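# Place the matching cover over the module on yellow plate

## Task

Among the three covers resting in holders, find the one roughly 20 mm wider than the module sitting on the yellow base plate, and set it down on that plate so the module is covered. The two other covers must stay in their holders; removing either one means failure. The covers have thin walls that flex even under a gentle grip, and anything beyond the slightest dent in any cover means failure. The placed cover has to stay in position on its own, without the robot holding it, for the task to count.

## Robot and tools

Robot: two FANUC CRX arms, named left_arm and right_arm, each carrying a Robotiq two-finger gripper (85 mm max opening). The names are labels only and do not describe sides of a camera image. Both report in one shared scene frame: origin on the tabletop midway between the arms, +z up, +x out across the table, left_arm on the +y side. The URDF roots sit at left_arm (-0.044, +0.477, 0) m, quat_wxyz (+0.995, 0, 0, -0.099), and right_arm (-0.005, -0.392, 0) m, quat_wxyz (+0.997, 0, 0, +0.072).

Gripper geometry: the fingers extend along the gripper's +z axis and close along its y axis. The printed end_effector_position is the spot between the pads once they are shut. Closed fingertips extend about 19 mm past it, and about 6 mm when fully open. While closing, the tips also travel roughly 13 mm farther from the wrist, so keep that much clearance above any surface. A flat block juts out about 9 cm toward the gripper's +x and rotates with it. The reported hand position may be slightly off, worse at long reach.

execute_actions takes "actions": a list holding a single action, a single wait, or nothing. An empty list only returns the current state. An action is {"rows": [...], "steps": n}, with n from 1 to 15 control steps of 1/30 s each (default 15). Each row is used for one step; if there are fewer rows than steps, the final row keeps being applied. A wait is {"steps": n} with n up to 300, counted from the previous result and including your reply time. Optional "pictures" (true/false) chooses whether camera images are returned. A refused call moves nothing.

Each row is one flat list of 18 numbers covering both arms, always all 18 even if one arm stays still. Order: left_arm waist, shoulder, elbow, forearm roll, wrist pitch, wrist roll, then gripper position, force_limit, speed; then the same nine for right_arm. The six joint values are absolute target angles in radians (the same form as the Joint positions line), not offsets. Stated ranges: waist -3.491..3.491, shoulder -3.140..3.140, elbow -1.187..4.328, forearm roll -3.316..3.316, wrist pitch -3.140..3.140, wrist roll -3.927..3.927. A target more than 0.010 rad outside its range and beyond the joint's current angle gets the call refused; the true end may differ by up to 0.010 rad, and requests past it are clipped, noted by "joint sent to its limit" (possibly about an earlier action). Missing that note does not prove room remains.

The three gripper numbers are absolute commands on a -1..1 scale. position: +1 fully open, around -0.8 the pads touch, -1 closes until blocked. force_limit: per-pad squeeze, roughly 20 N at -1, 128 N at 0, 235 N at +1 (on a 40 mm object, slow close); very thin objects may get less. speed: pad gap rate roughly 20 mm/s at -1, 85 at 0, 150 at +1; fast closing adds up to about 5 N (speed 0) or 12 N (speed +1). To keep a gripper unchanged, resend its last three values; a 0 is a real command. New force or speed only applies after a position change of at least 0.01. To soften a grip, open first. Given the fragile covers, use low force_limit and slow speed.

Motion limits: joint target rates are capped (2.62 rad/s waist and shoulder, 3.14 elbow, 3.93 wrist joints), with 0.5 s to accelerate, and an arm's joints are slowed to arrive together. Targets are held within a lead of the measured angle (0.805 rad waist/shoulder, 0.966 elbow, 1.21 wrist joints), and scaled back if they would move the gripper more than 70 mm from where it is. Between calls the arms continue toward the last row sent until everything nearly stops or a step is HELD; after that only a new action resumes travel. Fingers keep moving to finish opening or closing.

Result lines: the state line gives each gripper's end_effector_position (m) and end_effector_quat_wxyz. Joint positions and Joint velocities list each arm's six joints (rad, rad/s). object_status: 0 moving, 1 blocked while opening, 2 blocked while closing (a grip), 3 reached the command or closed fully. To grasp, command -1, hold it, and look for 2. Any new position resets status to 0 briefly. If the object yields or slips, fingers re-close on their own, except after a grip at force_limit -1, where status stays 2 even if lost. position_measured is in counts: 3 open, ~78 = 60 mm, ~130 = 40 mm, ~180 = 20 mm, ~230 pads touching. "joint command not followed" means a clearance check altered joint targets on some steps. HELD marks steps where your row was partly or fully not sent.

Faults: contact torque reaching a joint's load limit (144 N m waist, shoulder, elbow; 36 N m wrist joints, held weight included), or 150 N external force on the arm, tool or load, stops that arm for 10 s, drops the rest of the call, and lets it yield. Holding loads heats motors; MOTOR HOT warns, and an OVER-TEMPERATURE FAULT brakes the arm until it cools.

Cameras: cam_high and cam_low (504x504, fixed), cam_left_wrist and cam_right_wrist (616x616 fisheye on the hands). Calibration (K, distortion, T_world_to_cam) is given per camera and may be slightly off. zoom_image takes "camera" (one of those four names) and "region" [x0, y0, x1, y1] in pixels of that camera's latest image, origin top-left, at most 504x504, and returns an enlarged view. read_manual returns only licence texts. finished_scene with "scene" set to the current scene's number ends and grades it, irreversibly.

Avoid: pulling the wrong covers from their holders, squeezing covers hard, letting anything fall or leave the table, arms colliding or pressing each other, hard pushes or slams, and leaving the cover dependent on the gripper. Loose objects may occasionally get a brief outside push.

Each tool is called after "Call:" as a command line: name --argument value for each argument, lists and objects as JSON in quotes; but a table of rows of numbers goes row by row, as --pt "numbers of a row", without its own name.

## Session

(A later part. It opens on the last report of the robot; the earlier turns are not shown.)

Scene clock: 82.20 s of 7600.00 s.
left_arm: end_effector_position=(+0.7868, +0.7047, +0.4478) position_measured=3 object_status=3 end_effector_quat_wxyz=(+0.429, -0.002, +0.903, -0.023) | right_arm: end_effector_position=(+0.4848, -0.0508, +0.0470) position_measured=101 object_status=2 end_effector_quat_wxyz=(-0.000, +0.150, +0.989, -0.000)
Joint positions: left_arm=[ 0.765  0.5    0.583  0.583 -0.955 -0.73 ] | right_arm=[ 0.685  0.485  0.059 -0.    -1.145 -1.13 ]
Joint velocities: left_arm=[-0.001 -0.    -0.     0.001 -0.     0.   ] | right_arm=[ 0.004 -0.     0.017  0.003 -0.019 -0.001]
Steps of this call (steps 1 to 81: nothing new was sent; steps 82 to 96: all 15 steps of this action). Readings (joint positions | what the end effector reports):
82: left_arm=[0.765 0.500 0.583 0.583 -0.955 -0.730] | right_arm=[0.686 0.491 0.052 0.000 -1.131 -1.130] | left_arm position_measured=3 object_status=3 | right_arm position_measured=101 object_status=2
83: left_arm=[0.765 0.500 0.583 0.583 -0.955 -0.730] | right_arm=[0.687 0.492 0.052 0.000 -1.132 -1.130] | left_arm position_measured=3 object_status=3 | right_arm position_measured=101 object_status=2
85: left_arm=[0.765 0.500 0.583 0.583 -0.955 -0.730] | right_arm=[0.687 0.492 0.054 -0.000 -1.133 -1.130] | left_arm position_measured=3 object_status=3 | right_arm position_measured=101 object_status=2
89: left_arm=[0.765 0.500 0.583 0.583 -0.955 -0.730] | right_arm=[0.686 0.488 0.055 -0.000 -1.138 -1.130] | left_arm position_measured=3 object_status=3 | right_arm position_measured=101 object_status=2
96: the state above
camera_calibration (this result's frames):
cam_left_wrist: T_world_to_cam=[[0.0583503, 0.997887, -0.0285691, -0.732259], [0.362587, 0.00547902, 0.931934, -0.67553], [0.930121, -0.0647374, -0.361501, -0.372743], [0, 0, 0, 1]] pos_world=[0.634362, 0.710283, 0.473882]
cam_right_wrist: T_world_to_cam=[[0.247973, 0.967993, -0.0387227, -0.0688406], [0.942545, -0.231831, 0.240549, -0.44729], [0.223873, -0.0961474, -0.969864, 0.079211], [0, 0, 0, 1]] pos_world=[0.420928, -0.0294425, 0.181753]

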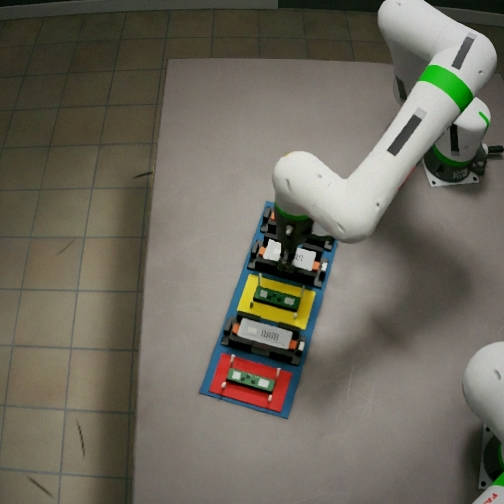

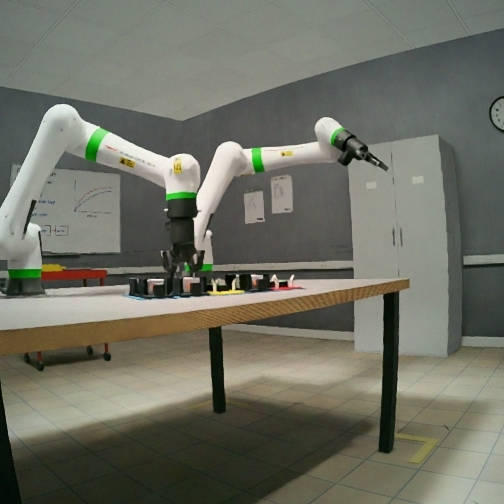

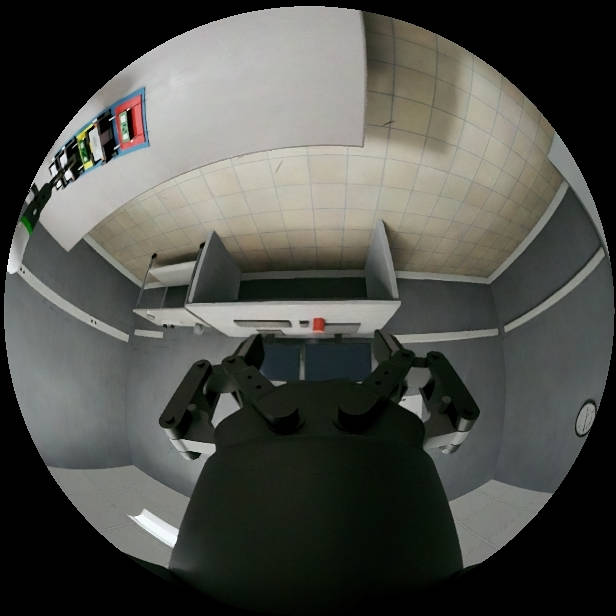

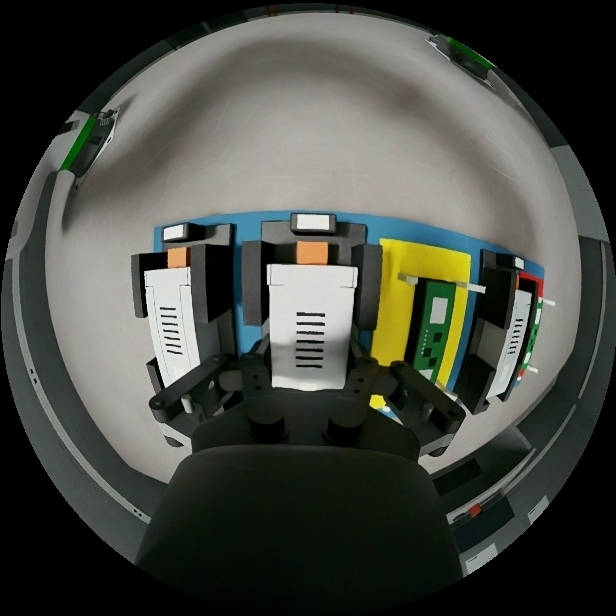

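Call:
execute_actions --actions '[{"rows":[[0.765,0.5,0.583,0.583,-0.955,-0.73,1,-1,-1,0.6858,0.4847,0.0599,0,-1.146,-1.130,1,-0.8,1],[0.765,0.5,0.583,0.583,-0.955,-0.73,1,-1,-1,0.6858,0.4847,0.0599,0,-1.146,-1.130,1,-0.8,1],[0.765,0.5,0.583,0.583,-0.955,-0.73,1,-1,-1,0.6858,0.4847,0.0599,0,-1.146,-1.130,0.4,-0.8,1],[0.765,0.5,0.583,0.583,-0.955,-0.73,1,-1,-1,0.6858,0.4847,0.0599,0,-1.146,-1.130,0.4,-0.8,1],[0.765,0.5,0.583,0.583,-0.955,-0.73,1,-1,-1,0.6858,0.4847,0.0599,0,-1.146,-1.130,0.4,-0.8,1],[0.765,0.5,0.583,0.583,-0.955,-0.73,1,-1,-1,0.6858,0.43,0.135,0,-1.276,-1.130,0.4,-0.8,1]],"steps":15}]' --pictures false

Call:
execute_actions --actions '[{"rows":[[0.765,0.5,0.583,0.583,-0.955,-0.73,1,-1,-1,0.921,0.12,-0.30,0,-0.9,0,1,-0.8,1]],"steps":15}]' --pictures false

Call:
execute_actions --actions '[{"steps":10}]' --pictures false

Call:
execute_actions --actions '[{"rows":[[0.765,0.5,0.583,0.583,-0.955,-0.73,1,-1,-1,0.921,0.1668,-0.346,0,-0.8076,0,1,-0.8,1]],"steps":15}]'

Scene clock: 88.87 s of 7600.00 s.
left_arm: end_effector_position=(+0.7868, +0.7047, +0.4478) position_measured=3 object_status=3 end_effector_quat_wxyz=(+0.429, -0.002, +0.903, -0.023) | right_arm: end_effector_position=(+0.4844, -0.0509, +0.1095) position_measured=78 object_status=3 end_effector_quat_wxyz=(+0.000, +0.150, +0.989, -0.000)
Joint positions: left_arm=[ 0.765  0.5    0.583  0.583 -0.955 -0.73 ] | right_arm=[ 0.686  0.43   0.135  0.    -1.276 -1.13 ]
Joint velocities: left_arm=[ 0.001  0.001  0.    -0.001  0.001  0.   ] | right_arm=[ 0.     0.001  0.003 -0.    -0.006  0.002]
Steps of this call (steps 1 to 15: the robot went on to your last target; steps 16 to 90: nothing new was sent; then 3.17 s passed at rest; steps 91 to 105: all 15 steps of this action). Readings (joint positions | what the end effector reports):
91: left_arm=[0.765 0.500 0.583 0.583 -0.955 -0.730] | right_arm=[0.686 0.485 0.060 0.000 -1.146 -1.130] | left_arm position_measured=3 object_status=3 | right_arm position_measured=102 object_status=0
92: left_arm=[0.765 0.500 0.583 0.583 -0.955 -0.730] | right_arm=[0.686 0.485 0.060 0.000 -1.146 -1.130] | left_arm position_measured=3 object_status=3 | right_arm position_measured=99 object_status=0
94: left_arm=[0.765 0.500 0.583 0.583 -0.955 -0.730] | right_arm=[0.686 0.485 0.060 0.000 -1.146 -1.130] | left_arm position_measured=3 object_status=3 | right_arm position_measured=84 object_status=0
98: left_arm=[0.765 0.500 0.583 0.583 -0.955 -0.730] | right_arm=[0.686 0.475 0.073 -0.000 -1.170 -1.130] | left_arm position_measured=3 object_status=3 | right_arm position_measured=79 object_status=0
105: the state above

Scene clock: 89.37 s of 7600.00 s.
left_arm: end_effector_position=(+0.7868, +0.7047, +0.4478) position_measured=3 object_status=3 end_effector_quat_wxyz=(+0.429, -0.002, +0.903, -0.023) | right_arm: end_effector_position=(+0.4010, -0.0093, +0.1067) position_measured=3 object_status=0 end_effector_quat_wxyz=(+0.068, -0.315, +0.945, +0.054)
Joint positions: left_arm=[ 0.765  0.5    0.583  0.583 -0.955 -0.73 ] | right_arm=[ 0.849  0.215 -0.167 -0.    -1.014 -0.349]
Joint velocities: left_arm=[-0.    -0.     0.001  0.001 -0.001  0.   ] | right_arm=[ 0.46  -0.608 -0.841  0.001  0.717  2.195]
Steps of this call (steps 1 to 15: all 15 steps of this action). Readings (joint positions | what the end effector reports):
1: left_arm=[0.765 0.500 0.583 0.583 -0.955 -0.730] | right_arm=[0.686 0.430 0.135 0.000 -1.276 -1.129] | left_arm position_measured=3 object_status=3 | right_arm position_measured=78 object_status=0
2: left_arm=[0.765 0.500 0.583 0.583 -0.955 -0.730] | right_arm=[0.687 0.428 0.132 0.000 -1.273 -1.122] | left_arm position_measured=3 object_status=3 | right_arm position_measured=75 object_status=0
4: left_arm=[0.765 0.500 0.583 0.583 -0.955 -0.730] | right_arm=[0.696 0.417 0.115 0.000 -1.258 -1.082] | left_arm position_measured=3 object_status=3 | right_arm position_measured=57 object_status=0
8: left_arm=[0.765 0.500 0.583 0.583 -0.955 -0.730] | right_arm=[0.734 0.366 0.043 0.000 -1.194 -0.898] | left_arm position_measured=3 object_status=3 | right_arm position_measured=12 object_status=0
15: the state above

Scene clock: 89.70 s of 7600.00 s.
left_arm: end_effector_position=(+0.7868, +0.7047, +0.4478) position_measured=3 object_status=3 end_effector_quat_wxyz=(+0.429, -0.002, +0.903, -0.023) | right_arm: end_effector_position=(+0.3622, +0.0010, +0.1037) position_measured=3 object_status=3 end_effector_quat_wxyz=(+0.108, -0.503, +0.855, +0.063)
Joint positions: left_arm=[ 0.765  0.5    0.583  0.583 -0.955 -0.73 ] | right_arm=[ 0.921  0.12  -0.3   -0.    -0.9   -0.   ]
Joint velocities: left_arm=[-0.     0.    -0.002  0.002  0.001 -0.   ] | right_arm=[ 0.001 -0.001 -0.003  0.001  0.003  0.009]
Steps of this call (steps 1 to 10: the robot went on to your last target). Readings (joint positions | what the end effector reports):
1: left_arm=[0.765 0.500 0.583 0.583 -0.955 -0.730] | right_arm=[0.863 0.196 -0.194 -0.000 -0.990 -0.277] | left_arm position_measured=3 object_status=3 | right_arm position_measured=3 object_status=0
2: left_arm=[0.765 0.500 0.583 0.583 -0.955 -0.730] | right_arm=[0.877 0.178 -0.219 -0.000 -0.970 -0.213] | left_arm position_measured=3 object_status=3 | right_arm position_measured=3 object_status=0
4: left_arm=[0.765 0.500 0.583 0.583 -0.955 -0.730] | right_arm=[0.898 0.150 -0.258 -0.000 -0.936 -0.110] | left_arm position_measured=3 object_status=3 | right_arm position_measured=3 object_status=3
8: left_arm=[0.765 0.500 0.583 0.583 -0.955 -0.730] | right_arm=[0.920 0.122 -0.298 -0.000 -0.902 -0.006] | left_arm position_measured=3 object_status=3 | right_arm position_measured=3 object_status=3
10: the state above

Scene clock: 90.20 s of 7600.00 s.
left_arm: end_effector_position=(+0.7868, +0.7047, +0.4478) position_measured=3 object_status=3 end_effector_quat_wxyz=(+0.429, -0.002, +0.903, -0.023) | right_arm: end_effector_position=(+0.3626, +0.0018, +0.0653) position_measured=3 object_status=3 end_effector_quat_wxyz=(+0.108, -0.503, +0.855, +0.063)
Joint positions: left_arm=[ 0.765  0.5    0.583  0.583 -0.955 -0.73 ] | right_arm=[ 0.921  0.167 -0.346 -0.    -0.808 -0.   ]
Joint velocities: left_arm=[-0.     0.     0.001  0.001  0.001 -0.   ] | right_arm=[ 0.    -0.    -0.    -0.001  0.    -0.   ]
Steps of this call (steps 1 to 15: all 15 steps of this action). Readings (joint positions | what the end effector reports):
1: left_arm=[0.765 0.500 0.583 0.583 -0.955 -0.730] | right_arm=[0.921 0.120 -0.300 -0.000 -0.899 -0.000] | left_arm position_measured=3 object_status=3 | right_arm position_measured=3 object_status=3
2: left_arm=[0.765 0.500 0.583 0.583 -0.955 -0.730] | right_arm=[0.921 0.124 -0.304 -0.000 -0.892 -0.000] | left_arm position_measured=3 object_status=3 | right_arm position_measured=3 object_status=3
4: left_arm=[0.765 0.500 0.583 0.583 -0.955 -0.730] | right_arm=[0.921 0.143 -0.323 -0.000 -0.853 -0.000] | left_arm position_measured=3 object_status=3 | right_arm position_measured=3 object_status=3
8: left_arm=[0.765 0.500 0.583 0.583 -0.955 -0.730] | right_arm=[0.921 0.167 -0.346 -0.000 -0.808 -0.000] | left_arm position_measured=3 object_status=3 | right_arm position_measured=3 object_status=3
15: the state above
camera_calibration (this result's frames):
cam_left_wrist: T_world_to_cam=[[0.0583504, 0.997887, -0.028569, -0.732259], [0.362587, 0.00547889, 0.931934, -0.67553], [0.930122, -0.0647375, -0.361501, -0.372743], [0, 0, 0, 1]] pos_world=[0.634362, 0.710283, 0.473882]
cam_right_wrist: T_world_to_cam=[[-0.891789, 0.449713, -0.0496975, 0.326192], [0.37546, 0.796853, 0.473345, -0.13571], [0.252471, 0.403465, -0.879474, 0.112195], [0, 0, 0, 1]] pos_world=[0.313523, -0.0838185, 0.179121]

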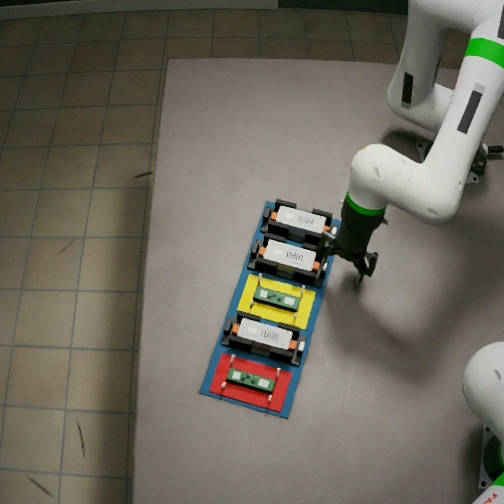

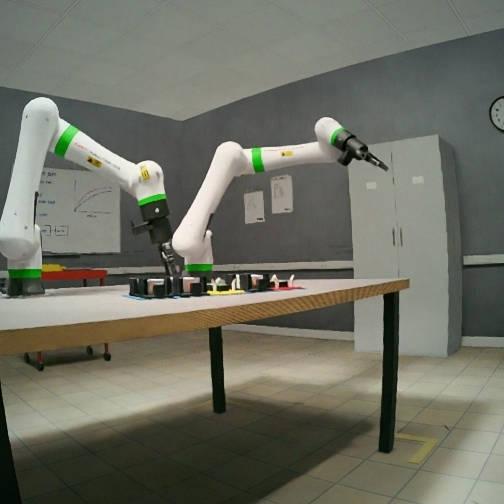

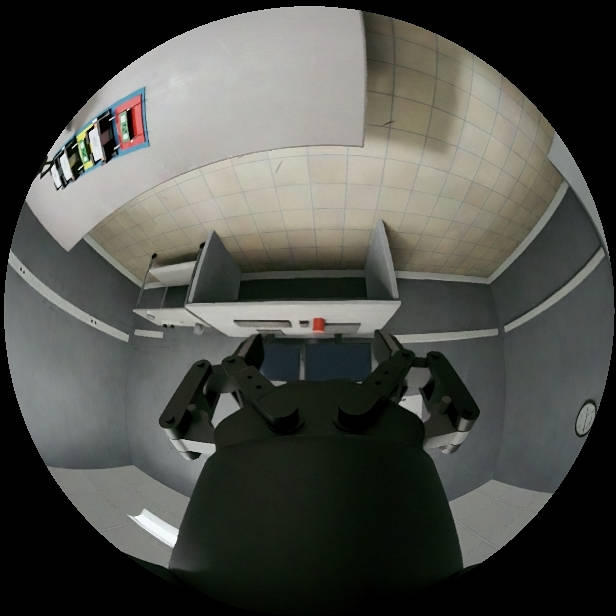

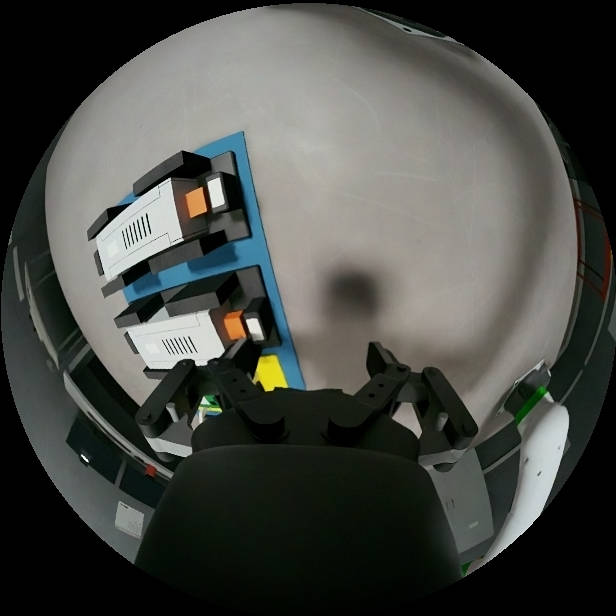

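Call:
zoom_image --camera "cam_right_wrist" --region '[190,270,310,390]'

Call:
zoom_image --camera "cam_right_wrist" --region '[160,150,280,270]'

Region (190, 270, 310, 390) of cam_right_wrist's 616x616 image, scaled by 4.200, with more detail than that image has.

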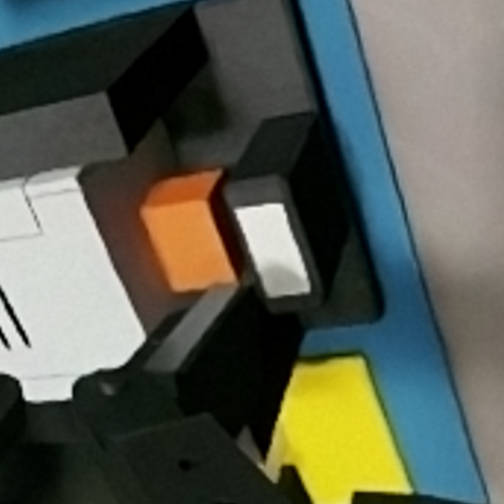

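Region (160, 150, 280, 270) of cam_right_wrist's 616x616 image, scaled by 4.200, with more detail than that image has.

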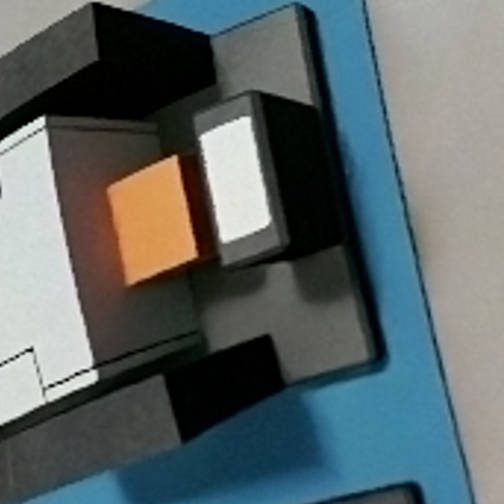

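Call:
execute_actions --actions '[{"rows":[[0.765,0.5,0.583,0.583,-0.955,-0.73,1,-1,-1,0.921,0.12,-0.30,0,-0.9,0,0.4,-0.7,1],[0.765,0.5,0.583,0.583,-0.955,-0.73,1,-1,-1,0.921,0.12,-0.30,0,-0.9,0,0.4,-0.7,1],[0.765,0.5,0.583,0.583,-0.955,-0.73,1,-1,-1,0.921,0.12,-0.30,0,-0.9,0,0.4,-0.7,1],[0.765,0.5,0.583,0.583,-0.955,-0.73,1,-1,-1,0.6858,0.43,0.135,0,-1.276,-1.13,0.4,-0.7,1]],"steps":15}]' --pictures false

Call:
execute_actions --actions '[{"steps":22}]' --pictures false

Call:
execute_actions --actions '[{"rows":[[0.765,0.5,0.583,0.583,-0.955,-0.73,1,-1,-1,0.6858,0.491,0.0515,0,-1.131,-1.13,0.4,-0.7,1],[0.765,0.5,0.583,0.583,-0.955,-0.73,1,-1,-1,0.6858,0.491,0.0515,0,-1.131,-1.13,0.4,-0.7,1],[0.765,0.5,0.583,0.583,-0.955,-0.73,1,-1,-1,0.6858,0.491,0.0515,0,-1.131,-1.13,0.4,-0.7,1],[0.765,0.5,0.583,0.583,-0.955,-0.73,1,-1,-1,0.6858,0.491,0.0515,0,-1.131,-1.13,0.4,-0.7,1],[0.765,0.5,0.583,0.583,-0.955,-0.73,1,-1,-1,0.6858,0.491,0.0515,0,-1.131,-1.13,0.4,-0.7,1],[0.765,0.5,0.583,0.583,-0.955,-0.73,1,-1,-1,0.6858,0.491,0.0515,0,-1.131,-1.13,0.4,-0.7,1],[0.765,0.5,0.583,0.583,-0.955,-0.73,1,-1,-1,0.6858,0.491,0.0515,0,-1.131,-1.13,0.4,-0.7,1],[0.765,0.5,0.583,0.583,-0.955,-0.73,1,-1,-1,0.6858,0.491,0.0515,0,-1.131,-1.13,0.4,-0.7,1],[0.765,0.5,0.583,0.583,-0.955,-0.73,1,-1,-1,0.6858,0.491,0.0515,0,-1.131,-1.13,0.4,-0.7,1],[0.765,0.5,0.583,0.583,-0.955,-0.73,1,-1,-1,0.6858,0.491,0.0515,0,-1.131,-1.13,0.4,-0.7,1],[0.765,0.5,0.583,0.583,-0.955,-0.73,1,-1,-1,0.6858,0.491,0.0515,0,-1.131,-1.13,0.26,-0.7,1],[0.765,0.5,0.583,0.583,-0.955,-0.73,1,-1,-1,0.6858,0.491,0.0515,0,-1.131,-1.13,0.26,-0.7,1],[0.765,0.5,0.583,0.583,-0.955,-0.73,1,-1,-1,0.6858,0.491,0.0515,0,-1.131,-1.13,-1,-0.7,-1]],"steps":15}]' --pictures false

Call:
execute_actions --actions '[{"steps":25}]' --pictures false

Scene clock: 94.83 s of 7600.00 s.
left_arm: end_effector_position=(+0.7868, +0.7047, +0.4478) position_measured=3 object_status=3 end_effector_quat_wxyz=(+0.429, -0.002, +0.903, -0.023) | right_arm: end_effector_position=(+0.4263, -0.0093, +0.1414) position_measured=78 object_status=0 end_effector_quat_wxyz=(+0.061, -0.210, +0.974, +0.056)
Joint positions: left_arm=[ 0.765  0.5    0.583  0.583 -0.955 -0.73 ] | right_arm=[ 0.811  0.238 -0.053  0.    -1.115 -0.53 ]
Joint velocities: left_arm=[-0.    -0.    -0.     0.002  0.     0.   ] | right_arm=[-0.489  0.714  0.725 -0.    -0.619 -2.327]
Steps of this call (steps 1 to 15: the robot went on to your last target; steps 16 to 90: nothing new was sent; then 1.13 s passed at rest; steps 91 to 105: all 15 steps of this action). Readings (joint positions | what the end effector reports):
91: left_arm=[0.765 0.500 0.583 0.583 -0.955 -0.730] | right_arm=[0.921 0.167 -0.346 0.000 -0.808 0.000] | left_arm position_measured=3 object_status=3 | right_arm position_measured=3 object_status=0
92: left_arm=[0.765 0.500 0.583 0.583 -0.955 -0.730] | right_arm=[0.921 0.164 -0.343 0.000 -0.816 0.000] | left_arm position_measured=3 object_status=3 | right_arm position_measured=6 object_status=0
94: left_arm=[0.765 0.500 0.583 0.583 -0.955 -0.730] | right_arm=[0.921 0.144 -0.322 0.000 -0.855 -0.000] | left_arm position_measured=3 object_status=3 | right_arm position_measured=24 object_status=0
98: left_arm=[0.765 0.500 0.583 0.583 -0.955 -0.730] | right_arm=[0.905 0.137 -0.237 0.000 -0.958 -0.077] | left_arm position_measured=3 object_status=3 | right_arm position_measured=69 object_status=0
105: the state above

Scene clock: 95.57 s of 7600.00 s.
left_arm: end_effector_position=(+0.7868, +0.7047, +0.4478) position_measured=3 object_status=3 end_effector_quat_wxyz=(+0.429, -0.002, +0.903, -0.023) | right_arm: end_effector_position=(+0.4845, -0.0508, +0.1095) position_measured=78 object_status=3 end_effector_quat_wxyz=(-0.000, +0.150, +0.989, -0.000)
Joint positions: left_arm=[ 0.765  0.5    0.583  0.583 -0.955 -0.73 ] | right_arm=[ 0.686  0.43   0.135  0.    -1.276 -1.13 ]
Joint velocities: left_arm=[ 0.001  0.     0.    -0.001 -0.     0.   ] | right_arm=[-0.001  0.     0.    -0.001 -0.    -0.001]
Steps of this call (steps 1 to 22: the robot went on to your last target). Readings (joint positions | what the end effector reports):
1: left_arm=[0.765 0.500 0.583 0.583 -0.955 -0.730] | right_arm=[0.794 0.263 -0.028 0.000 -1.136 -0.609] | left_arm position_measured=3 object_status=3 | right_arm position_measured=78 object_status=0
2: left_arm=[0.765 0.500 0.583 0.583 -0.955 -0.730] | right_arm=[0.778 0.288 -0.004 0.000 -1.157 -0.686] | left_arm position_measured=3 object_status=3 | right_arm position_measured=78 object_status=0
4: left_arm=[0.765 0.500 0.583 0.583 -0.955 -0.730] | right_arm=[0.747 0.336 0.042 0.000 -1.196 -0.834] | left_arm position_measured=3 object_status=3 | right_arm position_measured=78 object_status=3
8: left_arm=[0.765 0.500 0.583 0.583 -0.955 -0.730] | right_arm=[0.703 0.404 0.109 0.000 -1.254 -1.048] | left_arm position_measured=3 object_status=3 | right_arm position_measured=78 object_status=3
22: the state above

Scene clock: 96.07 s of 7600.00 s.
left_arm: end_effector_position=(+0.7868, +0.7047, +0.4478) position_measured=3 object_status=3 end_effector_quat_wxyz=(+0.429, -0.002, +0.903, -0.023) | right_arm: end_effector_position=(+0.4847, -0.0506, +0.0404) position_measured=95 object_status=0 end_effector_quat_wxyz=(+0.000, +0.150, +0.989, +0.000)
Joint positions: left_arm=[ 0.765  0.5    0.583  0.583 -0.955 -0.73 ] | right_arm=[ 0.686  0.491  0.052  0.    -1.131 -1.13 ]
Joint velocities: left_arm=[ 0.     0.001 -0.    -0.     0.    -0.   ] | right_arm=[ 0.001 -0.003 -0.001  0.001  0.     0.001]
Steps of this call (steps 1 to 15: all 15 steps of this action). Readings (joint positions | what the end effector reports):
1: left_arm=[0.765 0.500 0.583 0.583 -0.955 -0.730] | right_arm=[0.686 0.430 0.135 0.000 -1.275 -1.130] | left_arm position_measured=3 object_status=3 | right_arm position_measured=78 object_status=3
2: left_arm=[0.765 0.500 0.583 0.583 -0.955 -0.730] | right_arm=[0.686 0.433 0.131 0.000 -1.268 -1.130] | left_arm position_measured=3 object_status=3 | right_arm position_measured=78 object_status=3
4: left_arm=[0.765 0.500 0.583 0.583 -0.955 -0.730] | right_arm=[0.686 0.450 0.107 0.000 -1.228 -1.130] | left_arm position_measured=3 object_status=3 | right_arm position_measured=78 object_status=3
8: left_arm=[0.765 0.500 0.583 0.583 -0.955 -0.730] | right_arm=[0.686 0.490 0.054 -0.000 -1.136 -1.130] | left_arm position_measured=3 object_status=3 | right_arm position_measured=78 object_status=3
15: the state above

Scene clock: 96.90 s of 7600.00 s.
left_arm: end_effector_position=(+0.7868, +0.7047, +0.4478) position_measured=3 object_status=3 end_effector_quat_wxyz=(+0.429, -0.002, +0.903, -0.023) | right_arm: end_effector_position=(+0.4847, -0.0506, +0.0405) position_measured=106 object_status=2 end_effector_quat_wxyz=(+0.000, +0.150, +0.989, +0.000)
Joint positions: left_arm=[ 0.765  0.5    0.583  0.583 -0.955 -0.73 ] | right_arm=[ 0.686  0.491  0.051  0.    -1.131 -1.13 ]
Joint velocities: left_arm=[-0.001 -0.001  0.001 -0.001  0.001  0.   ] | right_arm=[-0.     0.     0.    -0.     0.     0.001]
Steps of this call (steps 1 to 15: the robot went on to your last target; steps 16 to 25: nothing new was sent). Readings (joint positions | what the end effector reports):
1: left_arm=[0.765 0.500 0.583 0.583 -0.955 -0.730] | right_arm=[0.686 0.491 0.052 0.000 -1.131 -1.130] | left_arm position_measured=3 object_status=3 | right_arm position_measured=97 object_status=0
2: left_arm=[0.765 0.500 0.583 0.583 -0.955 -0.730] | right_arm=[0.686 0.491 0.052 0.000 -1.131 -1.130] | left_arm position_measured=3 object_status=3 | right_arm position_measured=99 object_status=0
4: left_arm=[0.765 0.500 0.583 0.583 -0.955 -0.730] | right_arm=[0.686 0.491 0.052 0.000 -1.131 -1.130] | left_arm position_measured=3 object_status=3 | right_arm position_measured=101 object_status=0
8: left_arm=[0.765 0.500 0.583 0.583 -0.955 -0.730] | right_arm=[0.686 0.491 0.052 0.000 -1.131 -1.130] | left_arm position_measured=3 object_status=3 | right_arm position_measured=106 object_status=0
25: the state above
All arms were judged still, so your last target was given up. Only a new action makes them travel on or press farther. Fingers that are still opening or closing keep moving.

Call:
execute_actions --actions '[{"rows":[[0.765,0.5,0.583,0.583,-0.955,-0.73,1,-1,-1,0.6858,0.4847,0.0599,0,-1.146,-1.13,-1,-0.7,-1]],"steps":15}]'

Call:
zoom_image --camera "cam_right_wrist" --region '[150,150,500,450]'

Scene clock: 99.87 s of 7600.00 s.
left_arm: end_effector_position=(+0.7868, +0.7047, +0.4478) position_measured=3 object_status=3 end_effector_quat_wxyz=(+0.429, -0.002, +0.903, -0.023) | right_arm: end_effector_position=(+0.4848, -0.0504, +0.0473) position_measured=107 object_status=2 end_effector_quat_wxyz=(-0.000, +0.150, +0.989, -0.000)
Joint positions: left_arm=[ 0.765  0.5    0.583  0.583 -0.955 -0.73 ] | right_arm=[ 0.686  0.485  0.06  -0.    -1.146 -1.13 ]
Joint velocities: left_arm=[ 0.     0.     0.    -0.001  0.001  0.001] | right_arm=[-0.    -0.     0.     0.001 -0.     0.001]
Steps of this call (steps 1 to 74: nothing new was sent; steps 75 to 89: all 15 steps of this action). Readings (joint positions | what the end effector reports):
75: left_arm=[0.765 0.500 0.583 0.583 -0.955 -0.730] | right_arm=[0.686 0.491 0.052 -0.000 -1.132 -1.130] | left_arm position_measured=3 object_status=3 | right_arm position_measured=106 object_status=2
76: left_arm=[0.765 0.500 0.583 0.583 -0.955 -0.730] | right_arm=[0.686 0.489 0.054 -0.000 -1.137 -1.130] | left_arm position_measured=3 object_status=3 | right_arm position_measured=106 object_status=2
78: left_arm=[0.765 0.500 0.583 0.583 -0.955 -0.730] | right_arm=[0.686 0.486 0.059 -0.000 -1.145 -1.130] | left_arm position_measured=3 object_status=3 | right_arm position_measured=106 object_status=2
82: left_arm=[0.765 0.500 0.583 0.583 -0.955 -0.730] | right_arm=[0.686 0.485 0.060 -0.000 -1.146 -1.130] | left_arm position_measured=3 object_status=3 | right_arm position_measured=107 object_status=2
89: the state above
camera_calibration (this result's frames):
cam_left_wrist: T_world_to_cam=[[0.0583503, 0.997887, -0.0285691, -0.732259], [0.362587, 0.00547905, 0.931934, -0.67553], [0.930122, -0.0647374, -0.361501, -0.372743], [0, 0, 0, 1]] pos_world=[0.634362, 0.710283, 0.473882]
cam_right_wrist: T_world_to_cam=[[0.247572, 0.968102, -0.0385566, -0.0689869], [0.942606, -0.231468, 0.240661, -0.447305], [0.224059, -0.0959246, -0.969843, 0.079481], [0, 0, 0, 1]] pos_world=[0.420903, -0.0291261, 0.182073]

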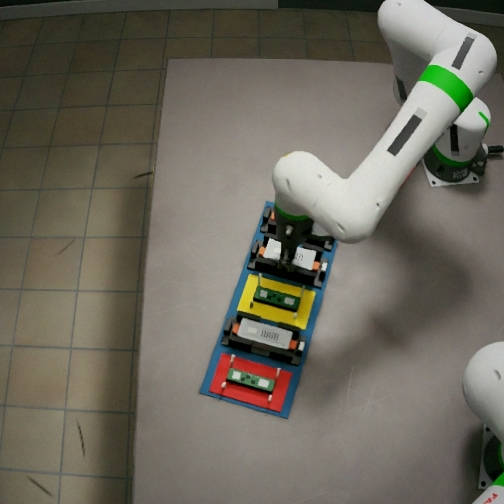

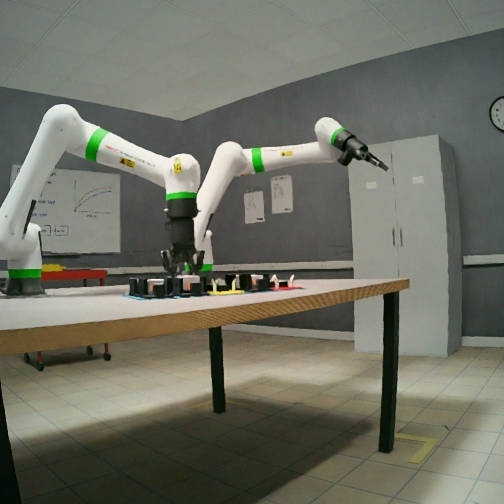

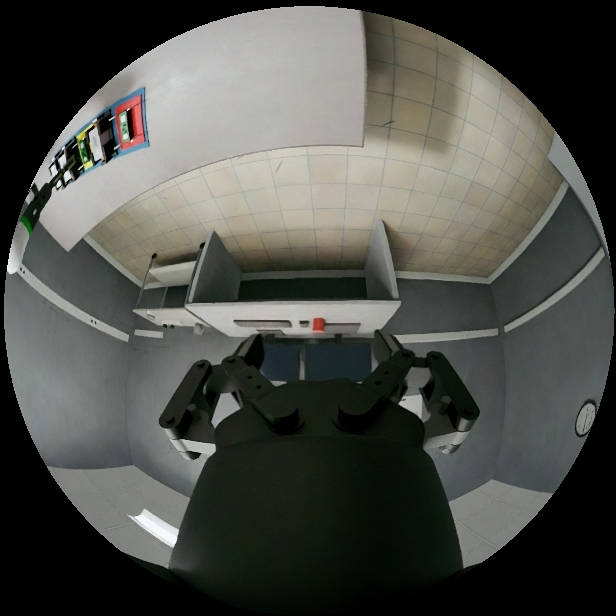

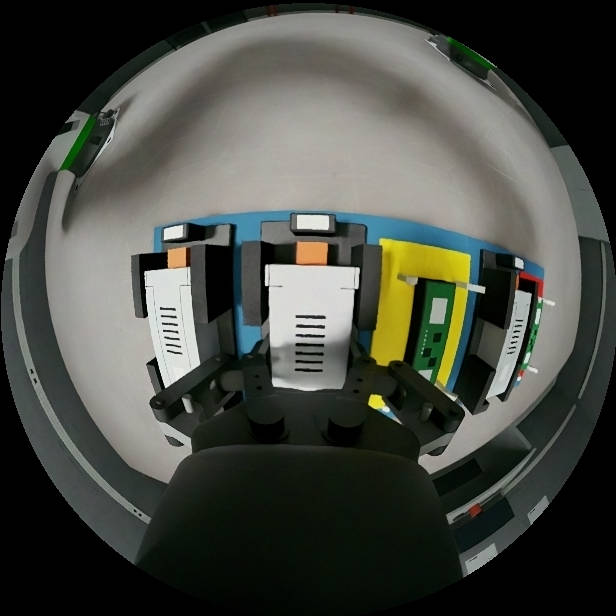

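Region (150, 150, 500, 450) of cam_right_wrist's 616x616 image, scaled by 1.440, with more detail than that image has; it fills the top 432 rows of this view, and the rest is white.

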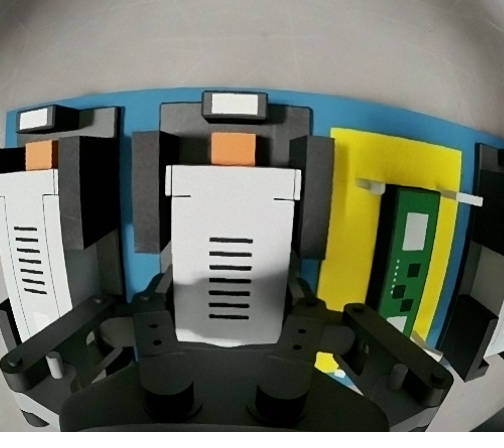

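Call:
execute_actions --actions '[{"rows":[[0.765,0.5,0.583,0.583,-0.955,-0.73,1,-1,-1,0.6858,0.4784,0.0683,0,-1.161,-1.13,-1,-0.7,-1]],"steps":15}]'

Scene clock: 101.20 s of 7600.00 s.
left_arm: end_effector_position=(+0.7868, +0.7047, +0.4478) position_measured=3 object_status=3 end_effector_quat_wxyz=(+0.429, -0.002, +0.903, -0.023) | right_arm: end_effector_position=(+0.4850, -0.0503, +0.0544) position_measured=107 object_status=2 end_effector_quat_wxyz=(-0.000, +0.150, +0.989, -0.000)
Joint positions: left_arm=[ 0.765  0.5    0.583  0.583 -0.955 -0.73 ] | right_arm=[ 0.686  0.478  0.068  0.    -1.161 -1.13 ]
Joint velocities: left_arm=[ 0.001 -0.     0.     0.001  0.001 -0.   ] | right_arm=[-0.    -0.    -0.    -0.    -0.     0.001]
Steps of this call (steps 1 to 15: the robot went on to your last target; steps 16 to 25: nothing new was sent; steps 26 to 40: all 15 steps of this action). Readings (joint positions | what the end effector reports):
26: left_arm=[0.765 0.500 0.583 0.583 -0.955 -0.730] | right_arm=[0.686 0.484 0.060 0.000 -1.147 -1.130] | left_arm position_measured=3 object_status=3 | right_arm position_measured=107 object_status=2
27: left_arm=[0.765 0.500 0.583 0.583 -0.955 -0.730] | right_arm=[0.686 0.482 0.063 0.000 -1.152 -1.130] | left_arm position_measured=3 object_status=3 | right_arm position_measured=107 object_status=2
29: left_arm=[0.765 0.500 0.583 0.583 -0.955 -0.730] | right_arm=[0.686 0.479 0.068 0.000 -1.159 -1.130] | left_arm position_measured=3 object_status=3 | right_arm position_measured=107 object_status=2
33: left_arm=[0.765 0.500 0.583 0.583 -0.955 -0.730] | right_arm=[0.686 0.478 0.068 0.000 -1.161 -1.130] | left_arm position_measured=3 object_status=3 | right_arm position_measured=107 object_status=2
40: the state above
camera_calibration (this result's frames):
cam_left_wrist: T_world_to_cam=[[0.0583506, 0.997887, -0.0285691, -0.732259], [0.362587, 0.00547895, 0.931934, -0.67553], [0.930121, -0.0647377, -0.361501, -0.372743], [0, 0, 0, 1]] pos_world=[0.634362, 0.710283, 0.473882]
cam_right_wrist: T_world_to_cam=[[0.247546, 0.968101, -0.0387423, -0.068862], [0.942631, -0.231404, 0.240622, -0.449116], [0.223981, -0.0960847, -0.969845, 0.0863221], [0, 0, 0, 1]] pos_world=[0.421063, -0.0289675, 0.189119]

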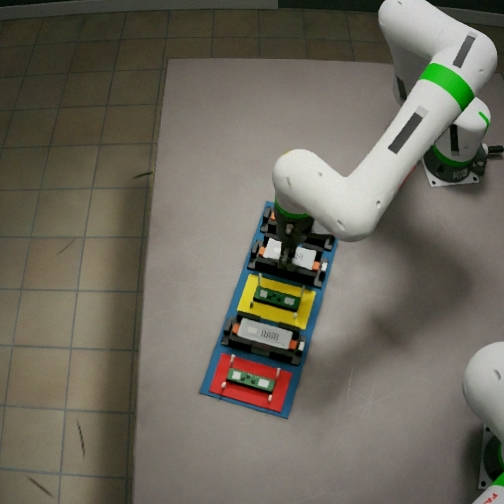

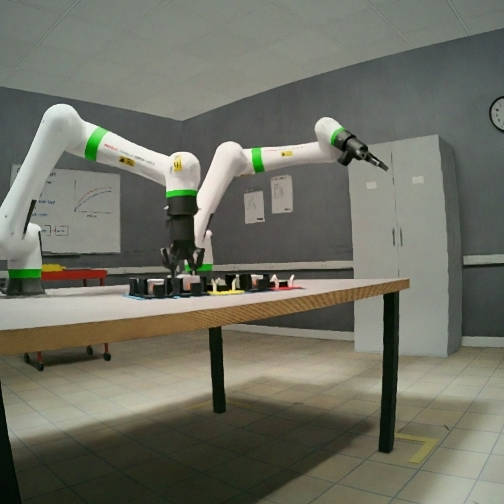

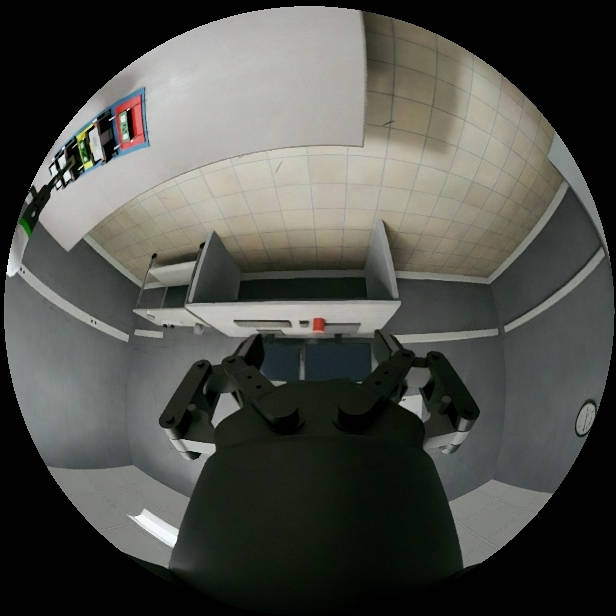

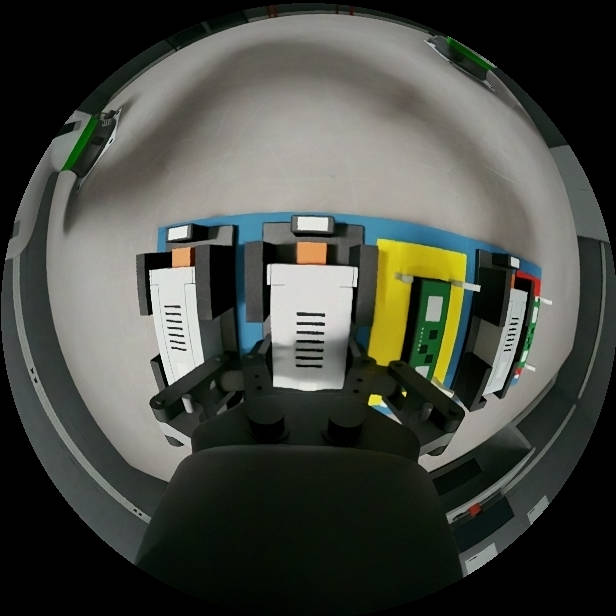

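Call:
execute_actions --actions '[{"rows":[[0.765,0.5,0.583,0.583,-0.955,-0.73,1,-1,-1,0.6858,0.4784,0.0683,0,-1.161,-1.13,0.4,-0.55,0],[0.765,0.5,0.583,0.583,-0.955,-0.73,1,-1,-1,0.6858,0.4784,0.0683,0,-1.161,-1.13,0.4,-0.55,0],[0.765,0.5,0.583,0.583,-0.955,-0.73,1,-1,-1,0.6858,0.4784,0.0683,0,-1.161,-1.13,0.4,-0.55,0],[0.765,0.5,0.583,0.583,-0.955,-0.73,1,-1,-1,0.6858,0.4784,0.0683,0,-1.161,-1.13,0.4,-0.55,0],[0.765,0.5,0.583,0.583,-0.955,-0.73,1,-1,-1,0.6858,0.4784,0.0683,0,-1.161,-1.13,0.4,-0.55,0],[0.765,0.5,0.583,0.583,-0.955,-0.73,1,-1,-1,0.6858,0.491,0.0515,0,-1.131,-1.13,0.4,-0.55,0]],"steps":15}]'

Call:
zoom_image --camera "cam_right_wrist" --region '[210,200,410,400]'

Call:
execute_actions --actions '[{"rows":[[0.765,0.5,0.583,0.583,-0.955,-0.73,1,-1,-1,0.6858,0.491,0.0515,0,-1.131,-1.13,-1,-0.55,-1]],"steps":15}]' --pictures false

Call:
execute_actions --actions '[{"steps":30}]' --pictures false

Scene clock: 105.37 s of 7600.00 s.
left_arm: end_effector_position=(+0.7868, +0.7047, +0.4478) position_measured=3 object_status=3 end_effector_quat_wxyz=(+0.429, -0.002, +0.903, -0.023) | right_arm: end_effector_position=(+0.4847, -0.0506, +0.0405) position_measured=78 object_status=0 end_effector_quat_wxyz=(+0.000, +0.150, +0.989, +0.000)
Joint positions: left_arm=[ 0.765  0.5    0.583  0.583 -0.955 -0.73 ] | right_arm=[ 0.686  0.491  0.052 -0.    -1.131 -1.13 ]
Joint velocities: left_arm=[ 0.001  0.     0.    -0.    -0.001 -0.   ] | right_arm=[ 0.001  0.001 -0.001 -0.     0.001  0.002]
Steps of this call (steps 1 to 15: the robot went on to your last target; steps 16 to 90: nothing new was sent; then 0.67 s passed at rest; steps 91 to 105: all 15 steps of this action). Readings (joint positions | what the end effector reports):
91: left_arm=[0.765 0.500 0.583 0.583 -0.955 -0.730] | right_arm=[0.686 0.478 0.068 -0.000 -1.161 -1.130] | left_arm position_measured=3 object_status=3 | right_arm position_measured=107 object_status=0
92: left_arm=[0.765 0.500 0.583 0.583 -0.955 -0.730] | right_arm=[0.686 0.478 0.068 -0.000 -1.161 -1.130] | left_arm position_measured=3 object_status=3 | right_arm position_measured=106 object_status=0
94: left_arm=[0.765 0.500 0.583 0.583 -0.955 -0.730] | right_arm=[0.686 0.478 0.068 -0.000 -1.161 -1.130] | left_arm position_measured=3 object_status=3 | right_arm position_measured=95 object_status=0
98: left_arm=[0.765 0.500 0.583 0.583 -0.955 -0.730] | right_arm=[0.686 0.485 0.058 0.000 -1.142 -1.130] | left_arm position_measured=3 object_status=3 | right_arm position_measured=79 object_status=0
105: the state above
camera_calibration (this result's frames):
cam_left_wrist: T_world_to_cam=[[0.0583505, 0.997887, -0.0285689, -0.732259], [0.362587, 0.00547881, 0.931934, -0.675529], [0.930121, -0.0647375, -0.361501, -0.372743], [0, 0, 0, 1]] pos_world=[0.634362, 0.710283, 0.473882]
cam_right_wrist: T_world_to_cam=[[0.247564, 0.968124, -0.0380413, -0.0690857], [0.942515, -0.231548, 0.240938, -0.445538], [0.22445, -0.0955023, -0.969795, 0.0727546], [0, 0, 0, 1]] pos_world=[0.420699, -0.0293318, 0.175276]

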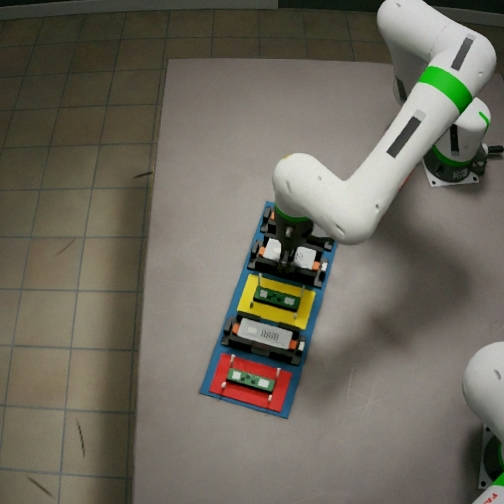

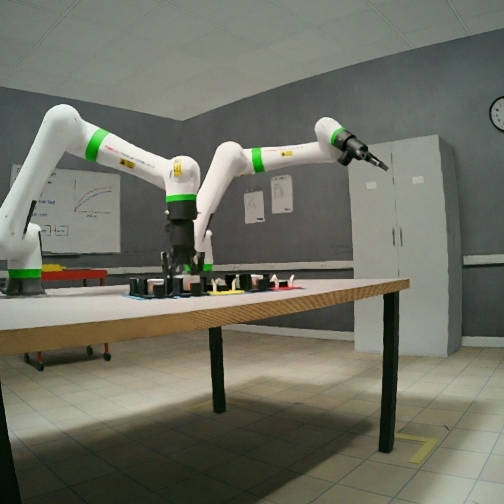

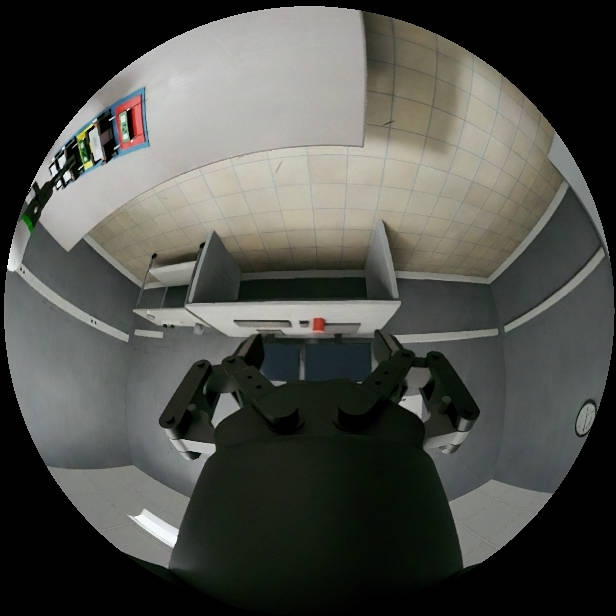

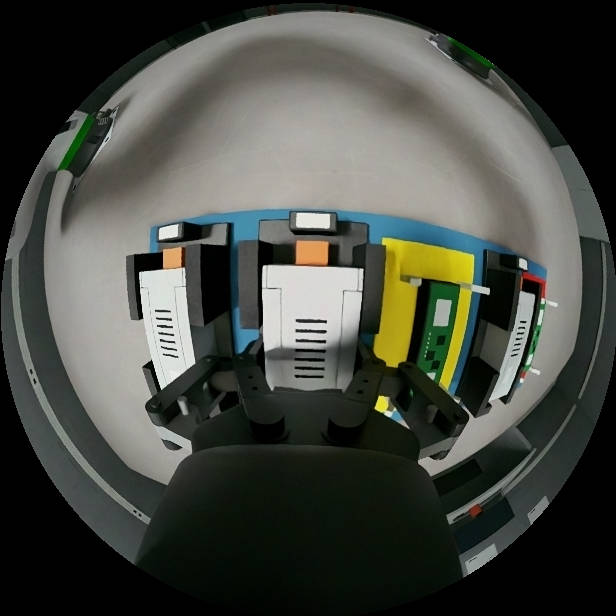

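Region (210, 200, 410, 400) of cam_right_wrist's 616x616 image, scaled by 2.520, with more detail than that image has.

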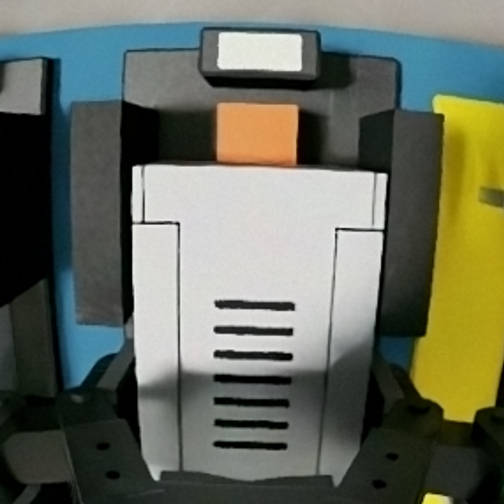

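Scene clock: 105.87 s of 7600.00 s.
left_arm: end_effector_position=(+0.7868, +0.7047, +0.4478) position_measured=3 object_status=3 end_effector_quat_wxyz=(+0.429, -0.002, +0.903, -0.023) | right_arm: end_effector_position=(+0.4847, -0.0506, +0.0404) position_measured=99 object_status=0 end_effector_quat_wxyz=(+0.000, +0.150, +0.989, +0.000)
Joint positions: left_arm=[ 0.765  0.5    0.583  0.583 -0.955 -0.73 ] | right_arm=[ 0.686  0.491  0.052 -0.    -1.131 -1.13 ]
Joint velocities: left_arm=[-0.001  0.     0.001 -0.    -0.001  0.001] | right_arm=[-0.001 -0.     0.    -0.001  0.001  0.001]
Steps of this call (steps 1 to 15: all 15 steps of this action). Readings (joint positions | what the end effector reports):
1: left_arm=[0.765 0.500 0.583 0.583 -0.955 -0.730] | right_arm=[0.686 0.491 0.052 -0.000 -1.131 -1.130] | left_arm position_measured=3 object_status=3 | right_arm position_measured=78 object_status=0
2: left_arm=[0.765 0.500 0.583 0.583 -0.955 -0.730] | right_arm=[0.686 0.491 0.052 -0.000 -1.131 -1.130] | left_arm position_measured=3 object_status=3 | right_arm position_measured=78 object_status=0
4: left_arm=[0.765 0.500 0.583 0.583 -0.955 -0.730] | right_arm=[0.686 0.491 0.052 -0.000 -1.131 -1.130] | left_arm position_measured=3 object_status=3 | right_arm position_measured=81 object_status=0
8: left_arm=[0.765 0.500 0.583 0.583 -0.955 -0.730] | right_arm=[0.686 0.491 0.052 -0.000 -1.131 -1.130] | left_arm position_measured=3 object_status=3 | right_arm position_measured=88 object_status=0
15: the state above

Scene clock: 106.87 s of 7600.00 s.
left_arm: end_effector_position=(+0.7868, +0.7047, +0.4478) position_measured=3 object_status=3 end_effector_quat_wxyz=(+0.429, -0.002, +0.903, -0.023) | right_arm: end_effector_position=(+0.4847, -0.0506, +0.0404) position_measured=110 object_status=2 end_effector_quat_wxyz=(+0.000, +0.150, +0.989, +0.000)
Joint positions: left_arm=[ 0.765  0.5    0.583  0.583 -0.955 -0.73 ] | right_arm=[ 0.686  0.491  0.052  0.    -1.131 -1.13 ]
Joint velocities: left_arm=[-0.001 -0.    -0.001 -0.    -0.001  0.   ] | right_arm=[ 0.001 -0.     0.     0.     0.     0.001]
Steps of this call (steps 1 to 15: the robot went on to your last target; steps 16 to 30: nothing new was sent). Readings (joint positions | what the end effector reports):
1: left_arm=[0.765 0.500 0.583 0.583 -0.955 -0.730] | right_arm=[0.686 0.491 0.052 -0.000 -1.131 -1.130] | left_arm position_measured=3 object_status=3 | right_arm position_measured=100 object_status=0
2: left_arm=[0.765 0.500 0.583 0.583 -0.955 -0.730] | right_arm=[0.686 0.491 0.052 -0.000 -1.131 -1.130] | left_arm position_measured=3 object_status=3 | right_arm position_measured=101 object_status=0
4: left_arm=[0.765 0.500 0.583 0.583 -0.955 -0.730] | right_arm=[0.686 0.491 0.052 -0.000 -1.131 -1.130] | left_arm position_measured=3 object_status=3 | right_arm position_measured=104 object_status=0
8: left_arm=[0.765 0.500 0.583 0.583 -0.955 -0.730] | right_arm=[0.686 0.491 0.052 0.000 -1.131 -1.130] | left_arm position_measured=3 object_status=3 | right_arm position_measured=109 object_status=0
30: the state above
All arms were judged still, so your last target was given up. Only a new action makes them travel on or press farther. Fingers that are still opening or closing keep moving.


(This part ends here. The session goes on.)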